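## Task

Rotate the black die and the yellow die until each has 2 facing up, and leave both resting completely on the mat. The white die must end showing the same number it shows now. All dice must lie flat at the end, and nothing counts if it stays in place only because the robot holds it. Finish with the grippers released and the arms moved away.

## Robot and tools

Robot: two Franka FR3 arms, left_arm and right_arm, each ending in a Robotiq 2F-140 parallel gripper. Their bases sit at left_arm (+0.043, +0.464, 0) m and right_arm (+0.013, -0.325, 0) m, each yawed only slightly. The words left and right are arm names, not sides of any picture.

Scene frame: origin on the table surface midway between the arms, +z up, +x out across the table, left_arm on the +y side. Gripper frame: fingers point along its +z, and the jaws open and close along its y. The reported end_effector_position is the spot between the pads when shut; closed fingertips reach about 33 mm past it (9 mm when wide open), and closing pushes the tips roughly 24 mm farther out, so keep that clearance above the table when closing.

Row layout (used by execute_actions and move): 18 numbers, each in [-1, 1], always for both arms: left dx, dy, dz, rx, ry, rz, position, force_limit, speed, then the same nine for the right arm. dx..rz are an offset, not a pose: a displacement of that gripper expressed in its own axes, measured from its pose at the start of the action (for a call's first action, the last pose a result reported). 1.0 equals 0.6 m or 180 degrees; rx, ry, rz form a single rotation vector. The gripper numbers are absolute commands: position +1 fully open (140 mm), about -0.8 where the pads touch, -1 close until blocked; force_limit -1 about 14 N, 0 about 60 N, +1 about 107 N; speed -1 about 30 mm/s, 0 about 140, +1 about 250. A 0 is a real command, so to leave a gripper unchanged resend its previous three numbers.

execute_actions(actions): a list of actions; each action is a table of up to 15 rows, one row per 1/30 s step, the last row held until 15 steps (0.5 s) pass. Every row is offset from the action's start pose, not from the prior row. An empty list just returns state and images. Each step the command is clipped to 70 mm and 16 degrees from the measured pose, so big offsets need several actions; after an action an arm travels at most to its last clipped pose.

move(target, speed, blocking): target is one row as above, offsets from the pose in the latest result showing one. Each gripper follows a straight path; all paths finish together in 0.5 to 10 s (cut off at 10 s). speed is the top path speed in m/s, 0.002 to 0.5, default 0.25; turning is capped at twice that in rad/s. Paths ignore obstacles and the other arm; grippers lag and may overshoot speed near full reach. Faster contact hits harder, and aiming deeper past a contact presses harder. blocking=false returns after 0.5 s while motion continues; until its end is reported, use wait or stop before sending other moves or actions. The result adds a move: line with the ending (done, off_target, moving, held, fault), any limits (paced = command clipped; held = some steps blocked, after which the arm may rush) and each gripper's remaining distance. If only one arm is named, the other finished.

wait(seconds): 0 to 10; arms keep their last command; returns early when a running move ends. stop(): brakes a running move (needs room to stop); fingers keep going. zoom_image(camera, region): camera is one of cam_head_left, cam_head_right, cam_high, cam_low, cam_left_wrist, cam_right_wrist (all 504x504); region [x0, y0, x1, y1] pixels from the top-left, at most 504 by 504. read_manual(section): only "licences"; moves nothing. finished_scene(scene): ends scene 1 or 2 permanently after the last command is held; the goal must already be true and stable.

Results: a state line per arm with position (m) and quat_wxyz in the scene frame (printed positions may be off at long reach); Hand target lines give where each gripper is being driven; a pose unreachable line means the clearance check altered or blocked that arm's command. object_status: 0 moving, 1 blocked while opening, 2 blocked while closing (a grip), 3 reached the commanded position or pads met. After sending -1, look for 2 to confirm a hold. position_measured is in counts, 3 open to 230 pads together, not linear. Stopped fingers stay until the position number changes by at least 0.01; to squeeze harder, raise force_limit and switch position between -1 and -0.98. MOTOR HOT warns of heating from holding loads; OVER-TEMPERATURE FAULT means that arm is braked until cool.

Limits and hazards: joint load limits are 20 N m for waist and shoulder, 18 for upper arm roll and elbow, 12 for the three wrist joints, held weight included; reaching one freezes that arm for 10 s and drops the rest of the call. Elbows cannot fully straighten. Keep the arms from striking or pressing each other, which can end the scene. Knocking anything off the table fails the task; drops, slips, slams and hard shoves lower quality. Parts may occasionally be tugged or nudged by outside forces. To hold an arm still, send the offset back to its desired pose in a reply's first call and zeros afterwards, with its gripper numbers as wanted. Dice must be released resting flat, then grippers opened and arms withdrawn.

Each tool is called after "Request:" as name(argument=value, ...) on one line, values as JSON.

## Session

Request:
execute_actions(actions=[])

Scene clock: 0.00 s.
left_arm: end_effector_position=(+0.4785, +0.6298, +0.2247) position_measured=3 object_status=3 end_effector_quat_wxyz=(-0.028, -0.319, +0.945, -0.068) | right_arm: end_effector_position=(+0.0671, -0.6139, +0.2373) position_measured=3 object_status=3 end_effector_quat_wxyz=(+0.594, -0.262, -0.661, +0.375)
Joint positions: left_arm=[ 0.28  -0.184  0.122 -2.255 -0.117  1.999  1.404] | right_arm=[-1.105  0.271  0.464 -2.385 -0.801  1.126  2.242]
Joint velocities: left_arm=[ 0.001 -0.001 -0.     0.001 -0.001  0.001  0.002] | right_arm=[ 0.002 -0.001 -0.001  0.001 -0.001 -0.001 -0.001]
Hand target (left_arm): +0.478, +0.630, +0.225; -0.028, -0.319, +0.945, -0.068
Hand target (right_arm): +0.067, -0.614, +0.237; +0.594, -0.262, -0.661, +0.375

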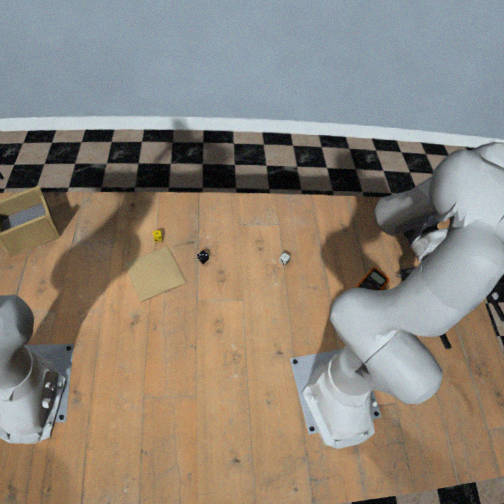

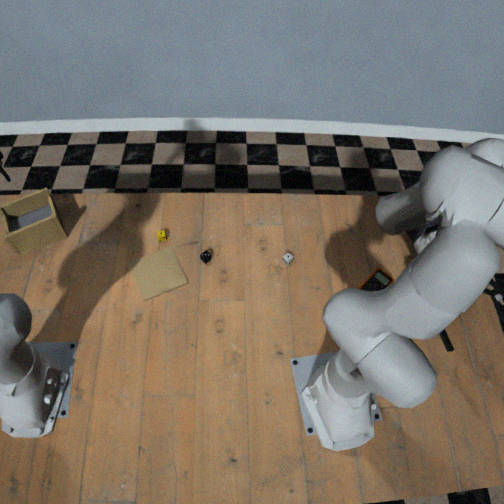

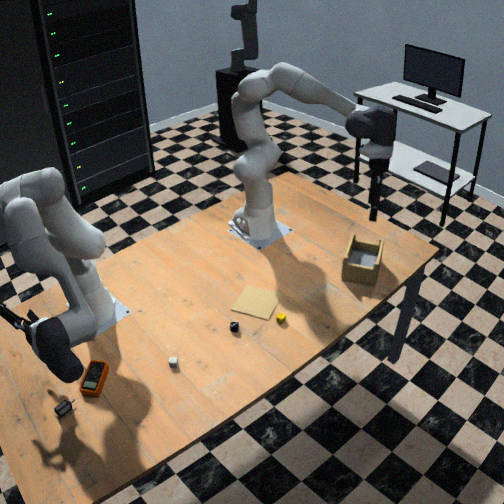

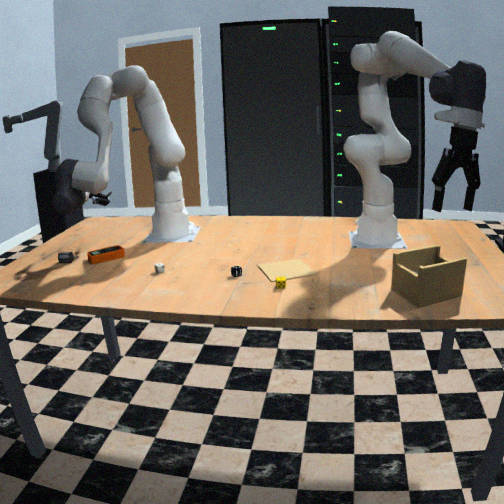

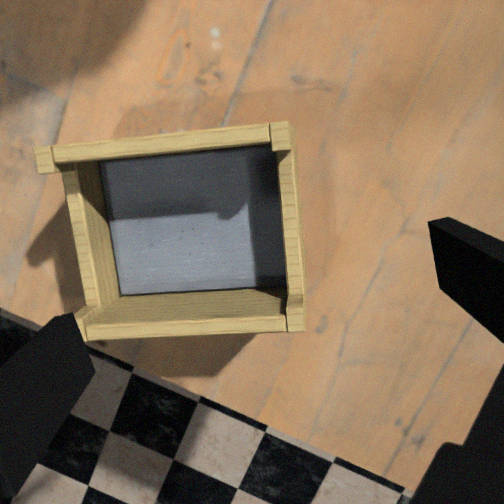

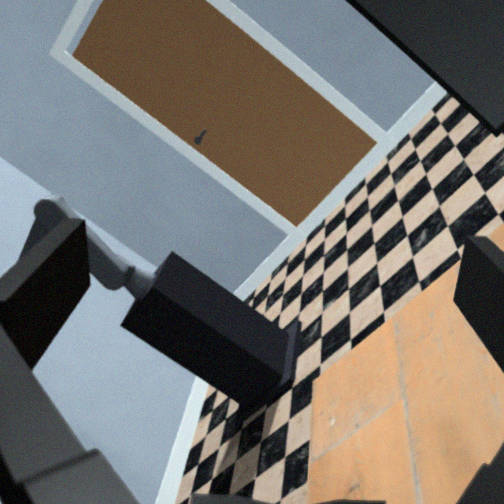

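Request:
zoom_image(camera="cam_head_left", region=[120, 215, 300, 310])

Request:
zoom_image(camera="cam_low", region=[140, 245, 330, 300])

Request:
zoom_image(camera="cam_high", region=[150, 280, 310, 380])

Region (120, 215, 300, 310) of cam_head_left's 504x504 image, scaled by 2.800, with more detail than that image has; it fills the top 266 rows of this view, and the rest is white.

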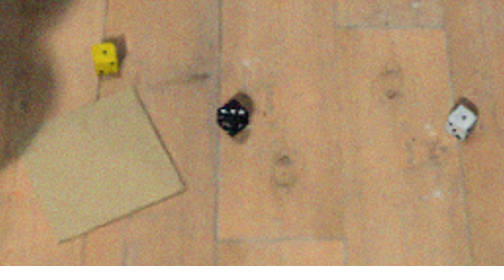

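Region (140, 245, 330, 300) of cam_low's 504x504 image, scaled by 2.653, with more detail than that image has; it fills the top 146 rows of this view, and the rest is white.

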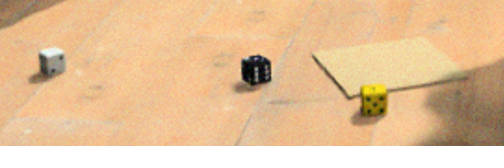

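Region (150, 280, 310, 380) of cam_high's 504x504 image, scaled by 3.150, with more detail than that image has; it fills the top 315 rows of this view, and the rest is white.

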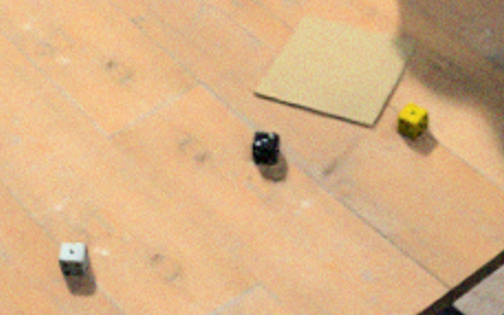

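Request:
zoom_image(camera="cam_head_left", region=[140, 220, 220, 275])

Request:
zoom_image(camera="cam_low", region=[220, 255, 300, 295])

Request:
zoom_image(camera="cam_high", region=[220, 305, 300, 345])

Region (140, 220, 220, 275) of cam_head_left's 504x504 image, scaled by 6.300, with more detail than that image has; it fills the top 346 rows of this view, and the rest is white.

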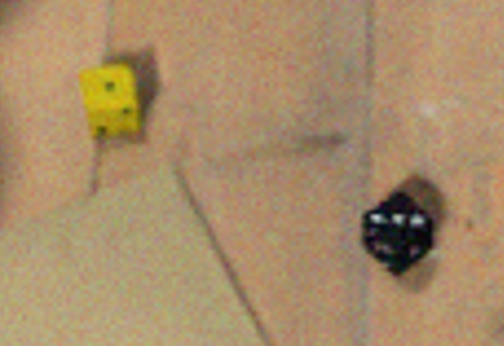

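Region (220, 255, 300, 295) of cam_low's 504x504 image, scaled by 6.300, with more detail than that image has.

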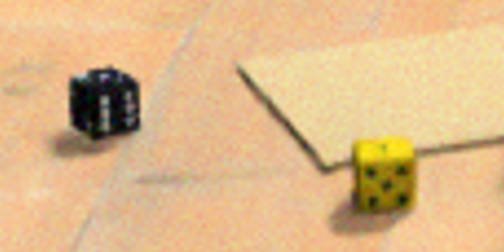

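Region (220, 305, 300, 345) of cam_high's 504x504 image, scaled by 6.300, with more detail than that image has.

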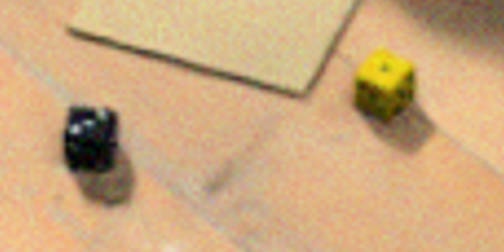

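Request:
move(target=[0.52,-0.4978,0.3167,0.0237,-0.2651,0.1715,-0.1,-0.5,0, 0.5407,0.639,-0.85,-0.3632,-0.0698,-0.1424,-0.1,-0.5,0], speed=0.3)

Scene clock: 123.30 s.
left_arm: end_effector_position=(+0.4187, +0.1940, +0.0952) position_measured=141 object_status=3 end_effector_quat_wxyz=(+0.386, -0.061, +0.920, +0.041) | right_arm: end_effector_position=(+0.4835, -0.0416, +0.1217) position_measured=141 object_status=3 end_effector_quat_wxyz=(-0.349, +0.350, +0.857, +0.149)
Joint positions: left_arm=[ 0.388 -0.858 -1.707 -2.867 -0.524  3.039  0.589] | right_arm=[-0.59   0.611  0.775 -1.823  0.275  1.879  2.511]
Joint velocities: left_arm=[ 0.003 -0.002 -0.004  0.002 -0.018 -0.006 -0.011] | right_arm=[ 0.001  0.001 -0.    -0.     0.001  0.006  0.004]
Hand target (left_arm): +0.419, +0.195, +0.095; +0.386, -0.068, +0.919, +0.040
Hand target (right_arm): +0.485, -0.041, +0.122; -0.349, +0.354, +0.855, +0.150
Off the commanded pose (left_arm): 0.017 m, 2 deg.
Off the commanded pose (right_arm): 0.005 m, 1 deg.
move: off_target (left_arm, right_arm)

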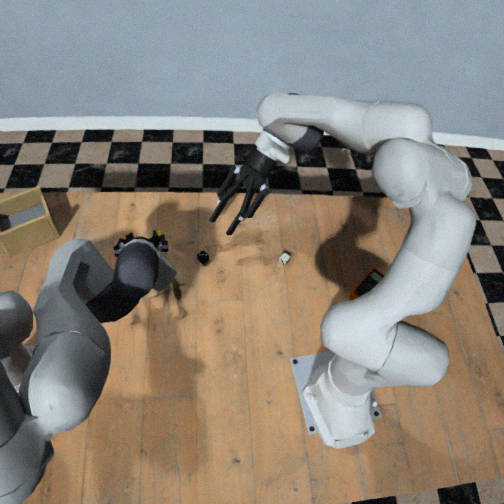

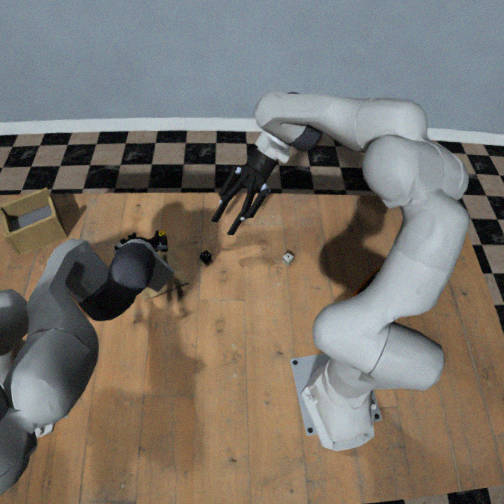

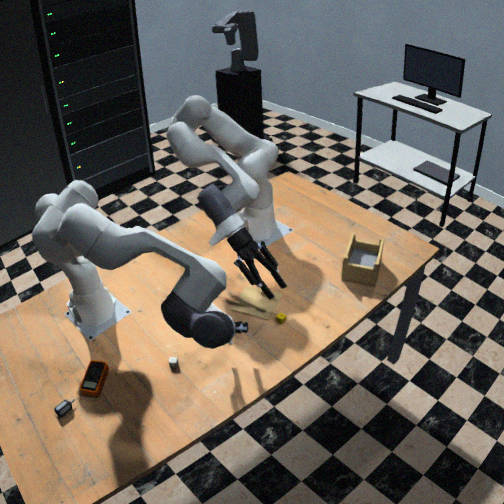

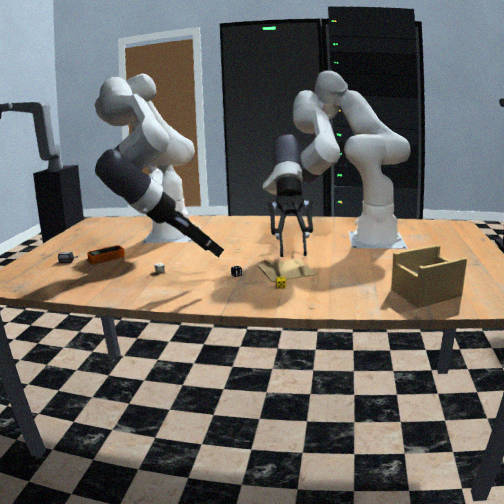

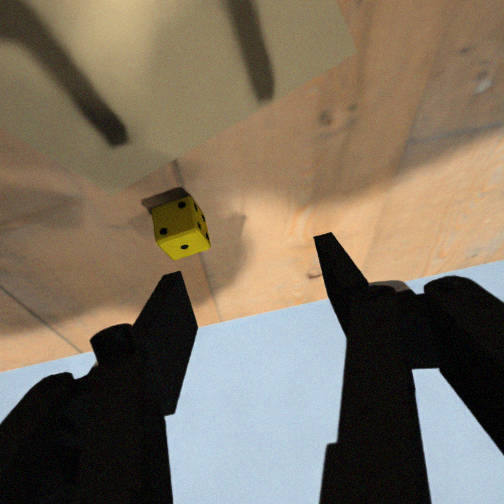

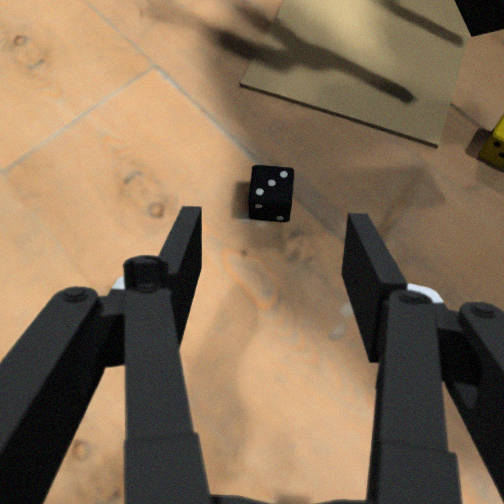

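Request:
move(target=[-0.0065,-0.0632,0.069,0.0074,0.0033,-0.0054,-0.1,-0.5,0, 0.0247,0,0.15,0.0013,0.0025,0.0039,-0.1,-0.5,0], speed=0.12)

Scene clock: 189.90 s.
left_arm: end_effector_position=(+0.4572, +0.1627, +0.0714) position_measured=141 object_status=3 end_effector_quat_wxyz=(+0.384, -0.069, +0.920, +0.027) | right_arm: end_effector_position=(+0.4312, +0.0096, +0.0695) position_measured=141 object_status=3 end_effector_quat_wxyz=(-0.354, +0.351, +0.854, +0.147)
Joint positions: left_arm=[ 0.673 -0.841 -1.879 -2.728 -0.511  3.137  0.586] | right_arm=[-0.526  0.627  0.788 -1.987  0.317  2.079  2.512]
Joint velocities: left_arm=[0.002 0.001 0.    0.    0.002 0.005 0.001] | right_arm=[-0.     0.001 -0.001 -0.    -0.002  0.011  0.001]
Hand target (left_arm): +0.457, +0.160, +0.071; +0.384, -0.065, +0.921, +0.026
Hand target (right_arm): +0.431, +0.011, +0.069; -0.354, +0.353, +0.853, +0.148
Off the commanded pose (left_arm): 0.004 m, 1 deg.
Off the commanded pose (right_arm): 0.002 m, 0 deg.
move: off_target (left_arm)

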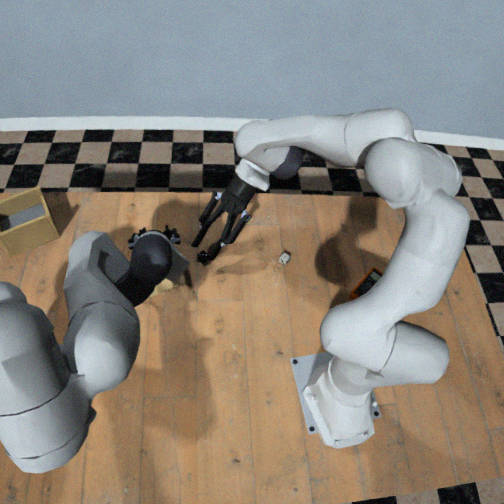

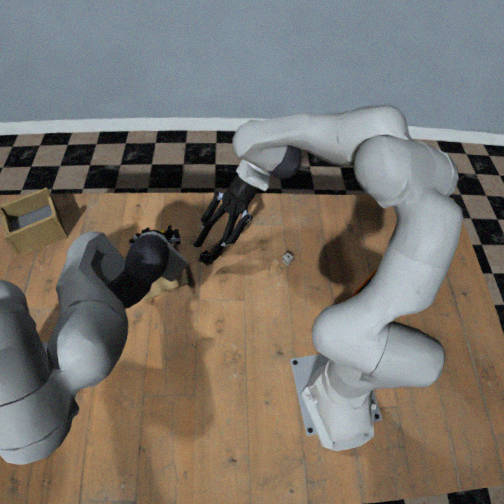

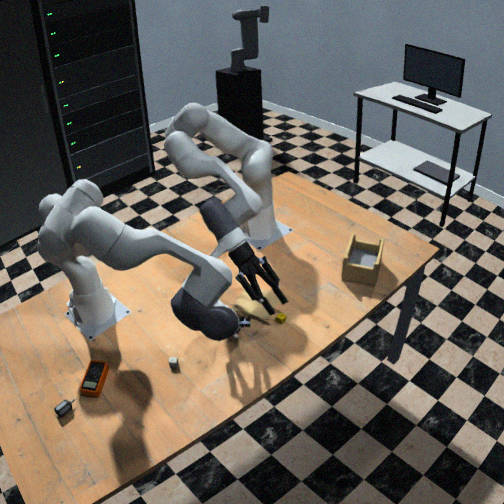

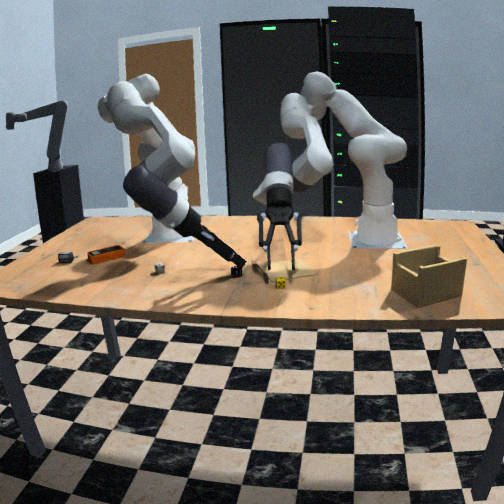

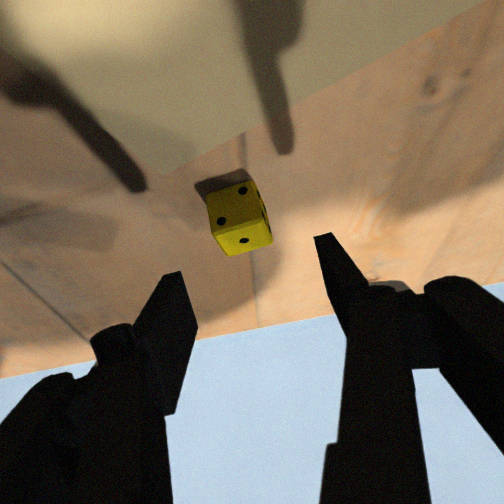

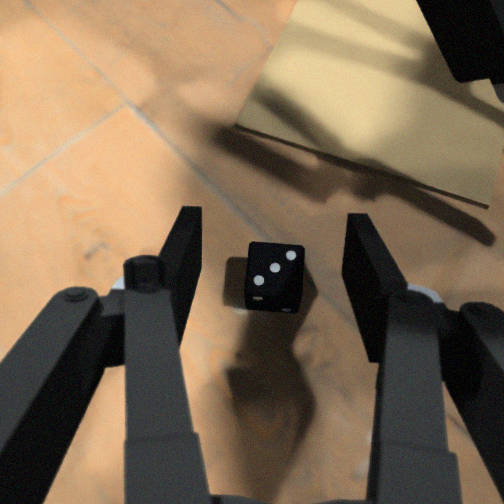

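Request:
zoom_image(camera="cam_left_wrist", region=[150, 150, 350, 350])

Request:
zoom_image(camera="cam_low", region=[200, 220, 330, 300])

Request:
zoom_image(camera="cam_high", region=[220, 260, 320, 345])

Region (150, 150, 350, 350) of cam_left_wrist's 504x504 image, scaled by 2.520, with more detail than that image has.

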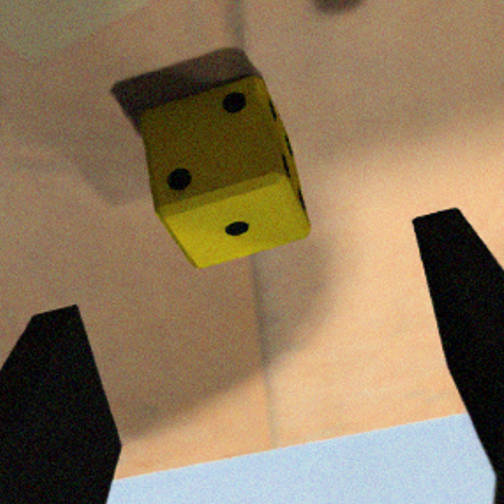

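Region (200, 220, 330, 300) of cam_low's 504x504 image, scaled by 3.877, with more detail than that image has; it fills the top 310 rows of this view, and the rest is white.

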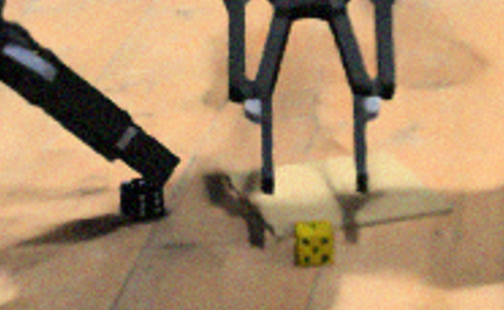

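Region (220, 260, 320, 345) of cam_high's 504x504 image, scaled by 5.040, with more detail than that image has; it fills the top 428 rows of this view, and the rest is white.

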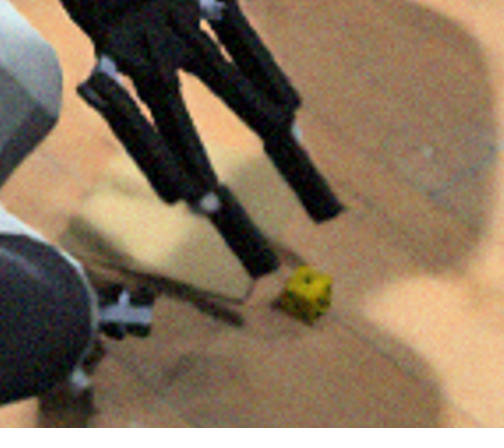

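Request:
move(target=[0.0238,-0.008,0.0472,-0.0275,0,-0.0275,-0.1,-0.5,0, -0.0212,0,0.0212,0,0,0,-0.1,-0.5,0], speed=0.06)

Request:
zoom_image(camera="cam_low", region=[210, 240, 310, 300])

Request:
zoom_image(camera="cam_high", region=[230, 280, 310, 345])

Scene clock: 261.90 s.
left_arm: end_effector_position=(+0.4683, +0.1569, +0.0442) position_measured=141 object_status=3 end_effector_quat_wxyz=(+0.383, -0.119, +0.915, +0.049) | right_arm: end_effector_position=(+0.4301, +0.0098, +0.0527) position_measured=141 object_status=3 end_effector_quat_wxyz=(-0.356, +0.354, +0.852, +0.147)
Joint positions: left_arm=[ 0.758 -0.961 -1.972 -2.606 -0.589  3.022  0.514] | right_arm=[-0.518  0.664  0.777 -1.987  0.3    2.107  2.512]
Joint velocities: left_arm=[ 0.001 -0.004 -0.     0.002 -0.016 -0.015 -0.01 ] | right_arm=[ 0.001  0.001  0.    -0.    -0.002  0.002  0.001]
Hand target (left_arm): +0.468, +0.158, +0.043; +0.382, -0.126, +0.914, +0.048
Hand target (right_arm): +0.431, +0.010, +0.052; -0.354, +0.351, +0.854, +0.148
Off the commanded pose (left_arm): 0.004 m, 1 deg.
Off the commanded pose (right_arm): 0.002 m, 0 deg.
move: off_target (left_arm)

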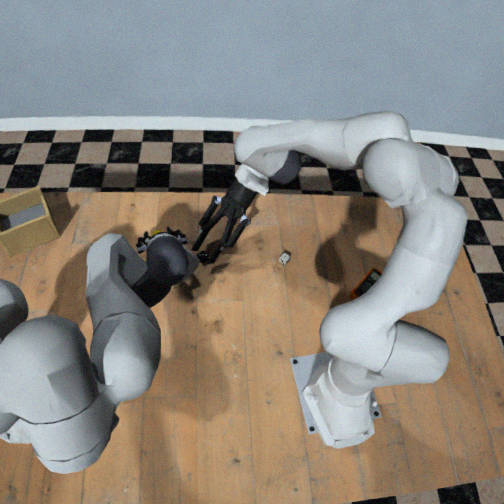

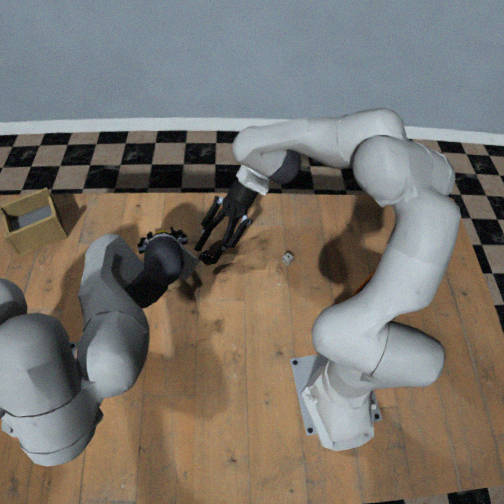

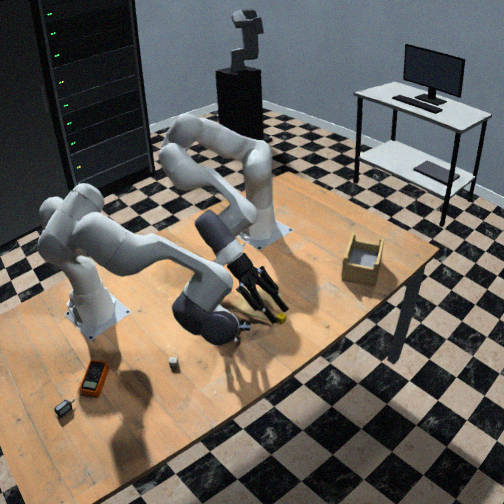

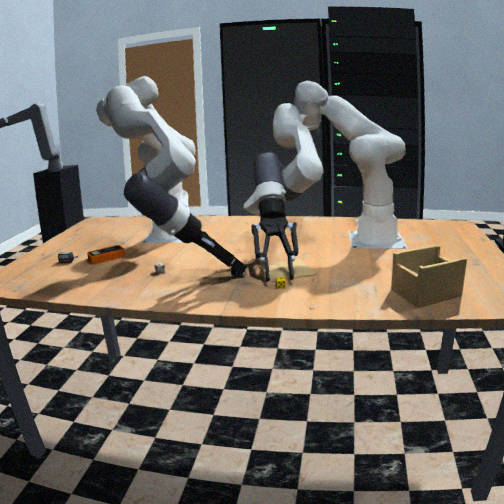

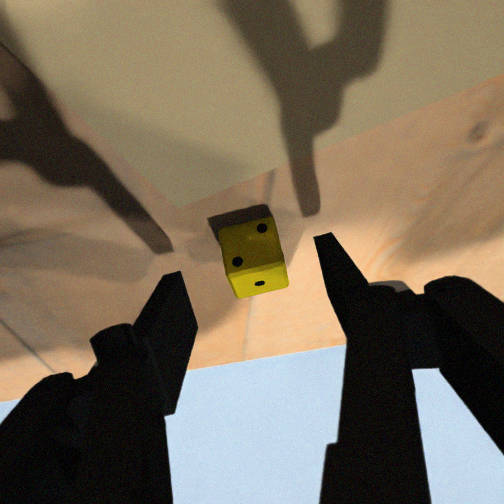

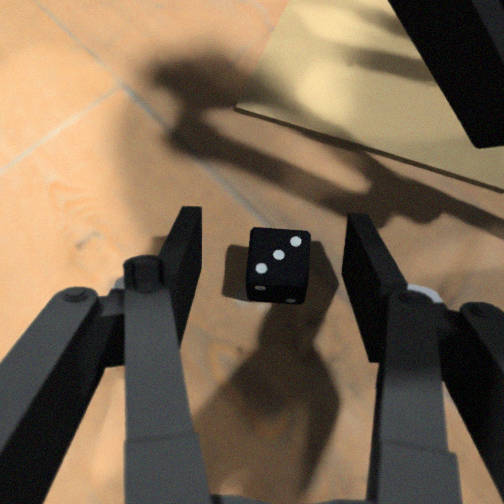

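Region (210, 240, 310, 300) of cam_low's 504x504 image, scaled by 5.040, with more detail than that image has; it fills the top 302 rows of this view, and the rest is white.

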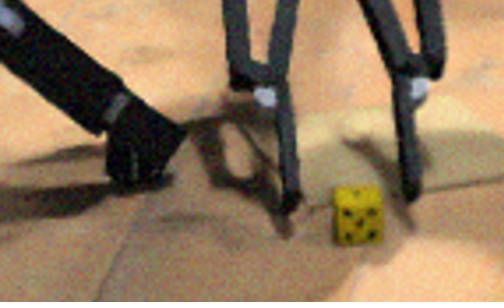

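Region (230, 280, 310, 345) of cam_high's 504x504 image, scaled by 6.300, with more detail than that image has; it fills the top 410 rows of this view, and the rest is white.

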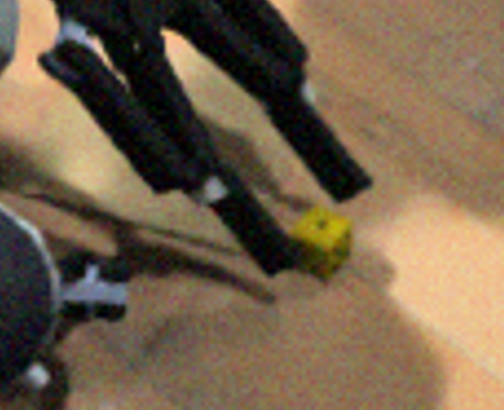

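Request:
zoom_image(camera="cam_low", region=[215, 250, 260, 285])

Request:
zoom_image(camera="cam_right_wrist", region=[140, 180, 400, 340])

Request:
zoom_image(camera="cam_head_left", region=[180, 220, 250, 280])

Region (215, 250, 260, 285) of cam_low's 504x504 image, scaled by 11.200, with more detail than that image has.

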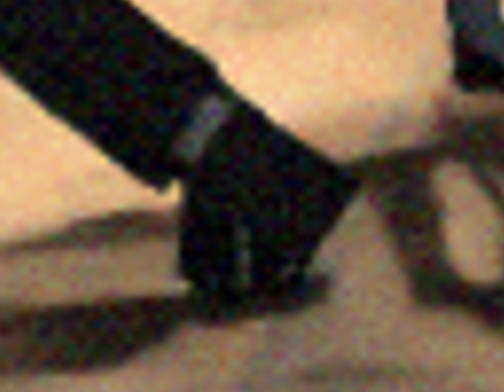

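Region (140, 180, 400, 340) of cam_right_wrist's 504x504 image, scaled by 1.938, with more detail than that image has; it fills the top 310 rows of this view, and the rest is white.

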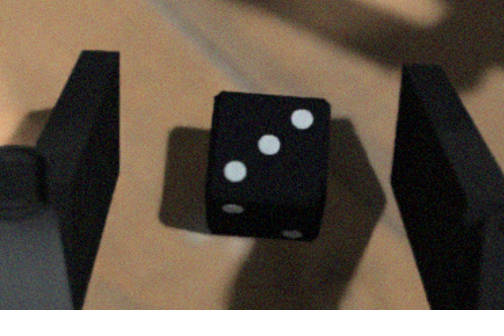

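Region (180, 220, 250, 280) of cam_head_left's 504x504 image, scaled by 7.200, with more detail than that image has; it fills the top 432 rows of this view, and the rest is white.

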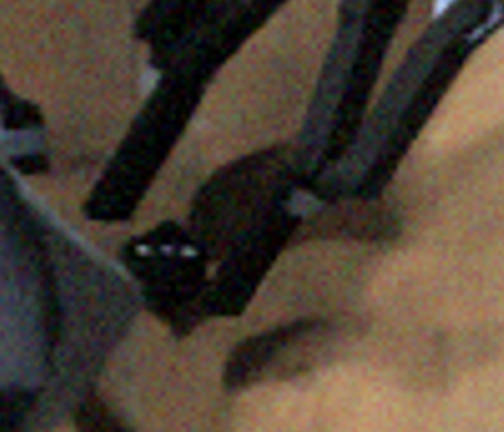

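Request:
move(target=[0.0125,0.0027,0.0125,0,0,0,-0.1,-0.5,0, -0.0165,0.0033,-0.0047,0,0,0,-0.1,-0.5,0], speed=0.03)

Request:
zoom_image(camera="cam_low", region=[215, 250, 305, 295])

Request:
zoom_image(camera="cam_high", region=[245, 285, 305, 335])

Scene clock: 313.90 s.
left_arm: end_effector_position=(+0.4673, +0.1595, +0.0336) position_measured=141 object_status=3 end_effector_quat_wxyz=(+0.381, -0.117, +0.916, +0.052) | right_arm: end_effector_position=(+0.4382, +0.0053, +0.0481) position_measured=141 object_status=3 end_effector_quat_wxyz=(-0.356, +0.356, +0.851, +0.148)
Joint positions: left_arm=[ 0.783 -0.966 -2.006 -2.603 -0.593  3.04   0.511] | right_arm=[-0.517  0.685  0.766 -1.965  0.288  2.102  2.512]
Joint velocities: left_arm=[ 0.004  0.001 -0.005  0.002 -0.006  0.014 -0.001] | right_arm=[-0.001  0.004 -0.     0.004 -0.007 -0.005  0.001]
Hand target (left_arm): +0.468, +0.158, +0.034; +0.383, -0.119, +0.915, +0.049
Hand target (right_arm): +0.438, +0.005, +0.048; -0.356, +0.354, +0.852, +0.147
Off the commanded pose (left_arm): 0.001 m, 0 deg.
Off the commanded pose (right_arm): 0.001 m, 0 deg.
move: done

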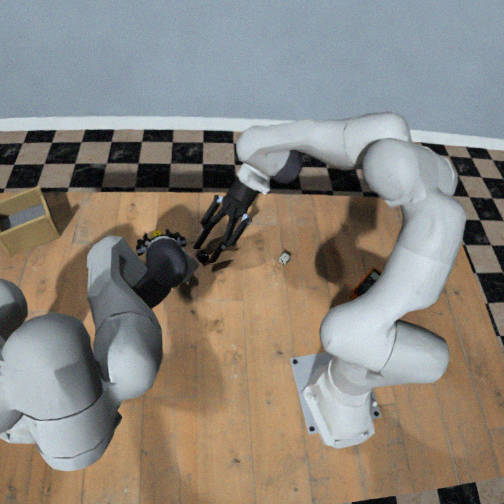

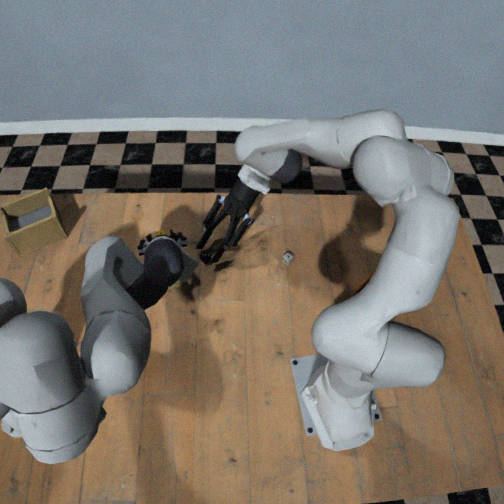

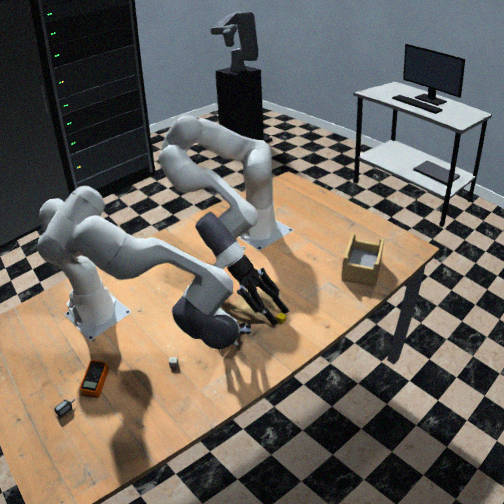

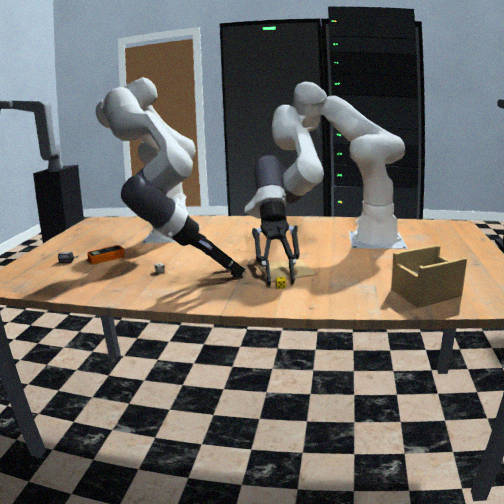

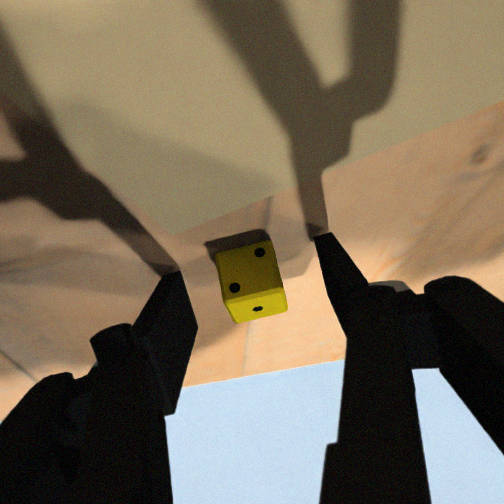

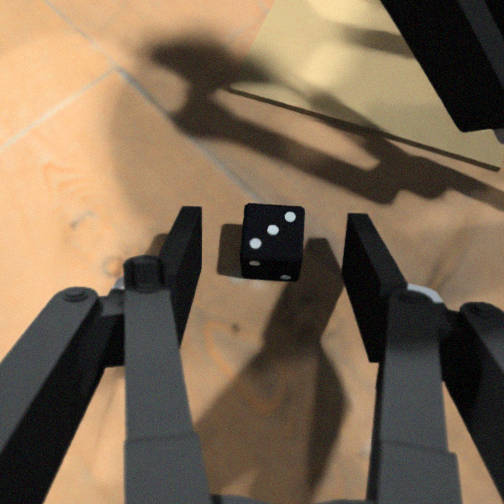

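Region (215, 250, 305, 295) of cam_low's 504x504 image, scaled by 5.600, with more detail than that image has.

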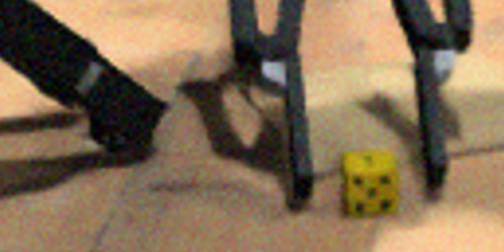

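Region (245, 285, 305, 335) of cam_high's 504x504 image, scaled by 8.400, with more detail than that image has.

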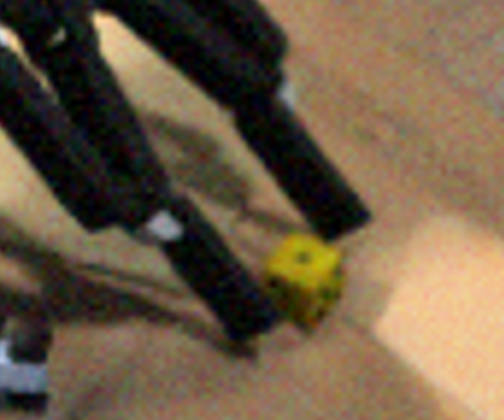

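Request:
execute_actions(actions=[[[0,-0.0033,0.0042,0,0,0,-0.35,-0.2,-0.6, -0.0023,0,0.0035,0,0,0,-0.35,-0.2,-0.6]],[[0,0,0,0,0,0,-1,-0.2,-0.8, 0,0,0,0,0,0,-1,-0.2,-0.8]]])

Request:
zoom_image(camera="cam_low", region=[215, 250, 305, 295])

Request:
zoom_image(camera="cam_high", region=[245, 285, 305, 335])

Scene clock: 347.00 s.
left_arm: end_effector_position=(+0.4694, +0.1578, +0.0327) position_measured=197 object_status=2 end_effector_quat_wxyz=(+0.381, -0.118, +0.916, +0.050) | right_arm: end_effector_position=(+0.4383, +0.0056, +0.0471) position_measured=198 object_status=0 end_effector_quat_wxyz=(-0.356, +0.356, +0.851, +0.148)
Joint positions: left_arm=[ 0.794 -0.966 -2.011 -2.595 -0.594  3.043  0.511] | right_arm=[-0.517  0.688  0.766 -1.964  0.287  2.104  2.512]
Joint velocities: left_arm=[ 0.001 -0.    -0.     0.    -0.     0.001 -0.   ] | right_arm=[-0.001  0.     0.001  0.     0.002  0.001  0.001]
Hand target (left_arm): +0.469, +0.158, +0.033; +0.381, -0.118, +0.916, +0.050
Hand target (right_arm): +0.438, +0.006, +0.047; -0.356, +0.356, +0.851, +0.148
Off the commanded pose (left_arm): 0.000 m, 0 deg.
Off the commanded pose (right_arm): 0.000 m, 0 deg.

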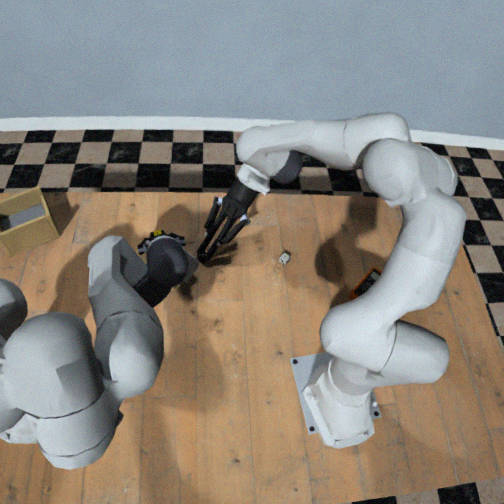

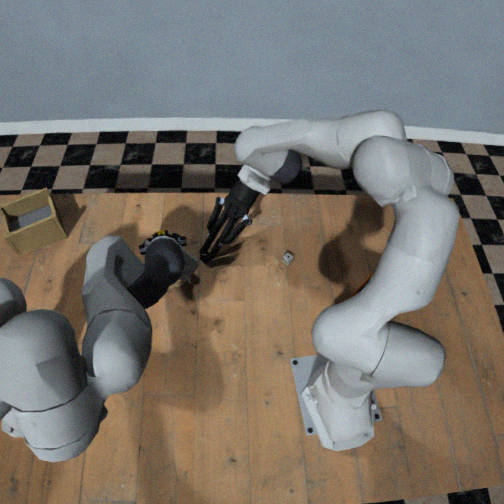

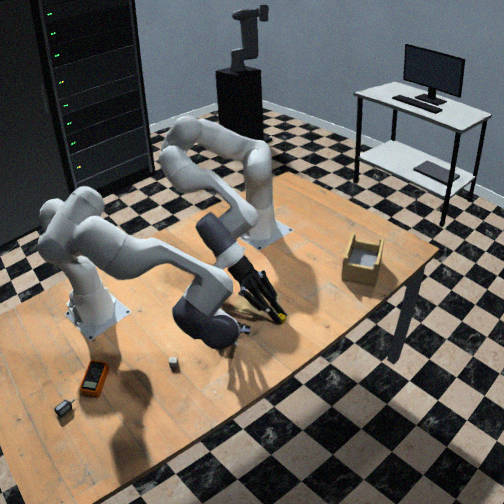

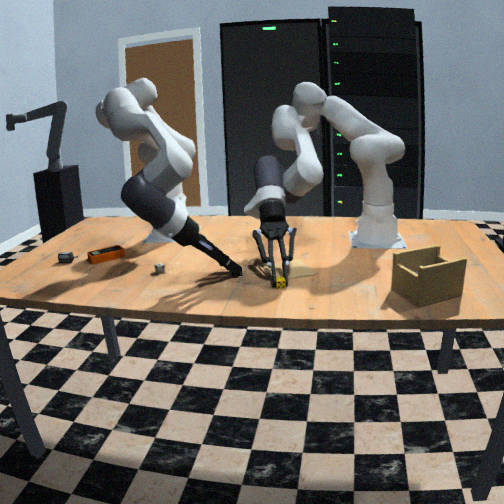

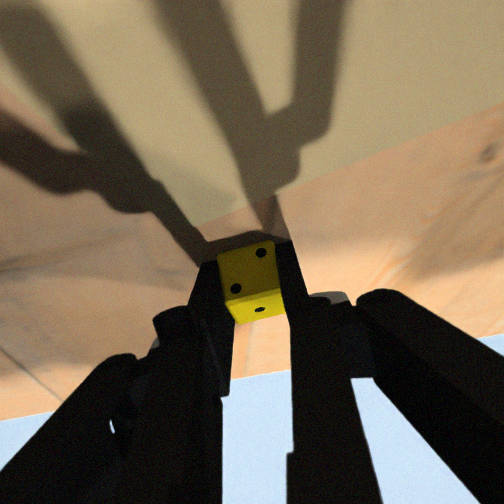

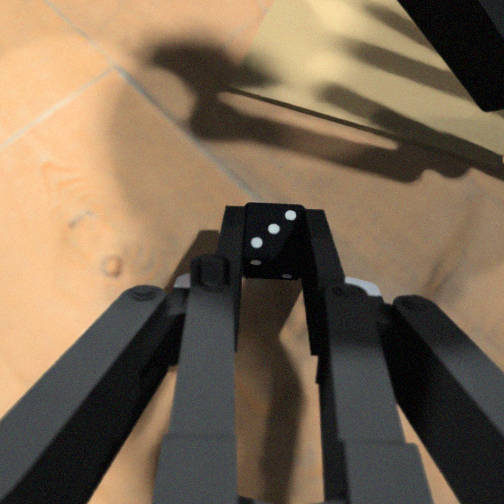

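Region (215, 250, 305, 295) of cam_low's 504x504 image, scaled by 5.600, with more detail than that image has.

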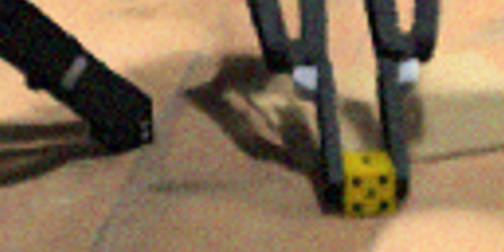

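Region (245, 285, 305, 335) of cam_high's 504x504 image, scaled by 8.400, with more detail than that image has.

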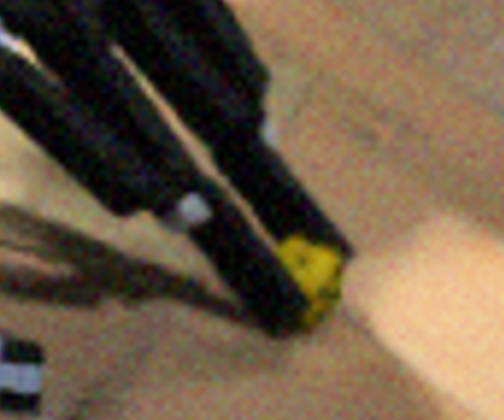

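Request:
move(target=[-0.0592,0,-0.0588,0,0,0,-1,-0.2,-0.8, 0.0593,0,-0.0585,0,0,0,-1,-0.2,-0.8], speed=0.1)

Request:
zoom_image(camera="cam_low", region=[205, 225, 305, 295])

Scene clock: 462.30 s.
left_arm: end_effector_position=(+0.4692, +0.1572, +0.0814) position_measured=197 object_status=2 end_effector_quat_wxyz=(+0.381, -0.122, +0.915, +0.047) | right_arm: end_effector_position=(+0.4389, +0.0061, +0.0951) position_measured=198 object_status=2 end_effector_quat_wxyz=(-0.354, +0.352, +0.854, +0.149)
Joint positions: left_arm=[ 0.666 -0.93  -1.837 -2.63  -0.541  2.954  0.534] | right_arm=[-0.552  0.593  0.81  -1.964  0.326  2.025  2.526]
Joint velocities: left_arm=[-0.     0.002  0.003 -0.001  0.012 -0.011  0.002] | right_arm=[-0.001 -0.001 -0.002 -0.     0.004 -0.011  0.006]
Hand target (left_arm): +0.468, +0.158, +0.081; +0.379, -0.118, +0.916, +0.050
Hand target (right_arm): +0.439, +0.006, +0.096; -0.356, +0.356, +0.851, +0.148
Off the commanded pose (left_arm): 0.002 m, 1 deg.
Off the commanded pose (right_arm): 0.002 m, 1 deg.
move: done

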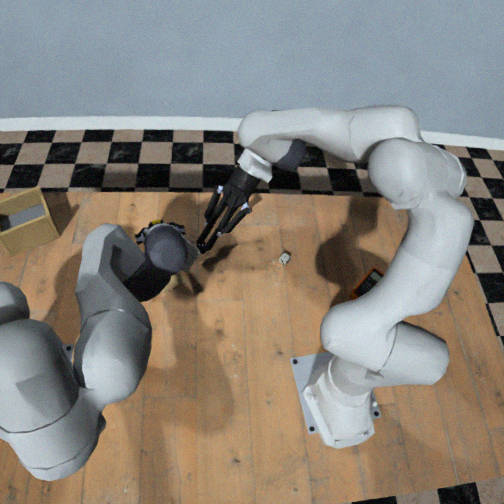

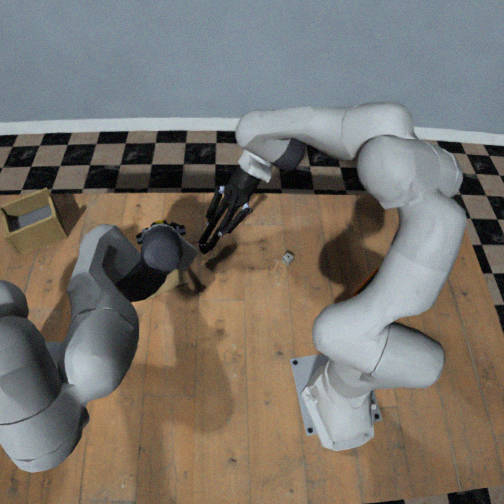

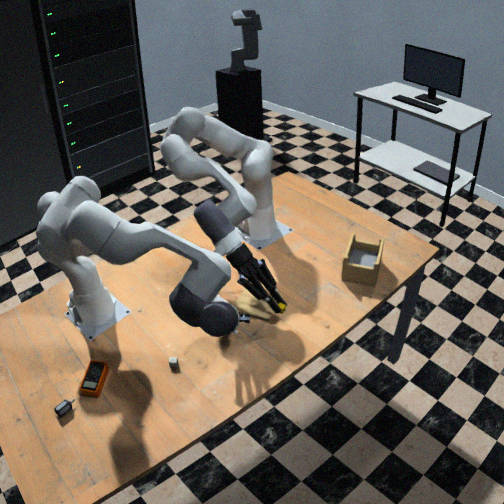

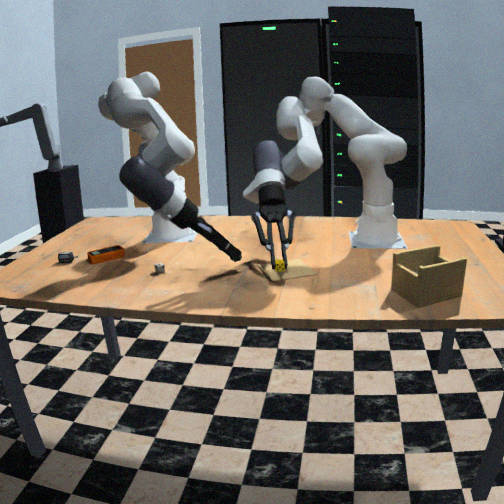

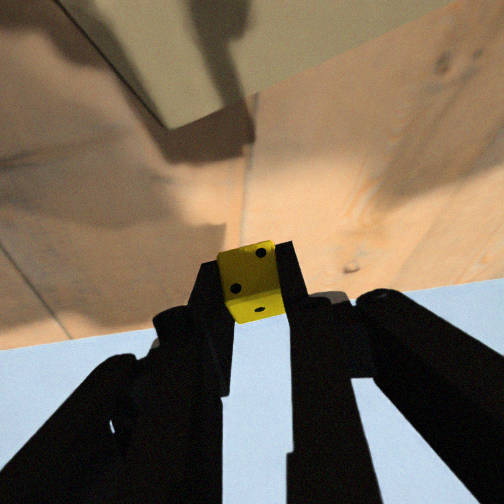

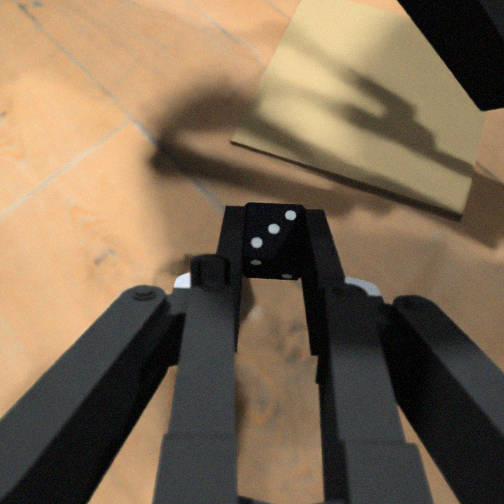

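Region (205, 225, 305, 295) of cam_low's 504x504 image, scaled by 5.040, with more detail than that image has; it fills the top 353 rows of this view, and the rest is white.

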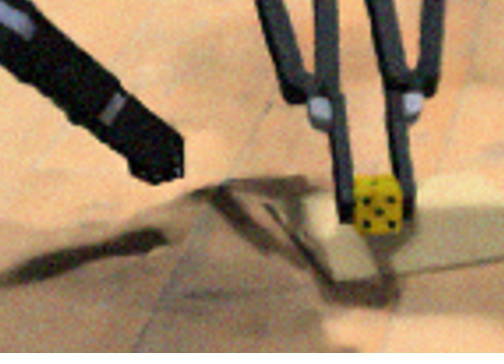

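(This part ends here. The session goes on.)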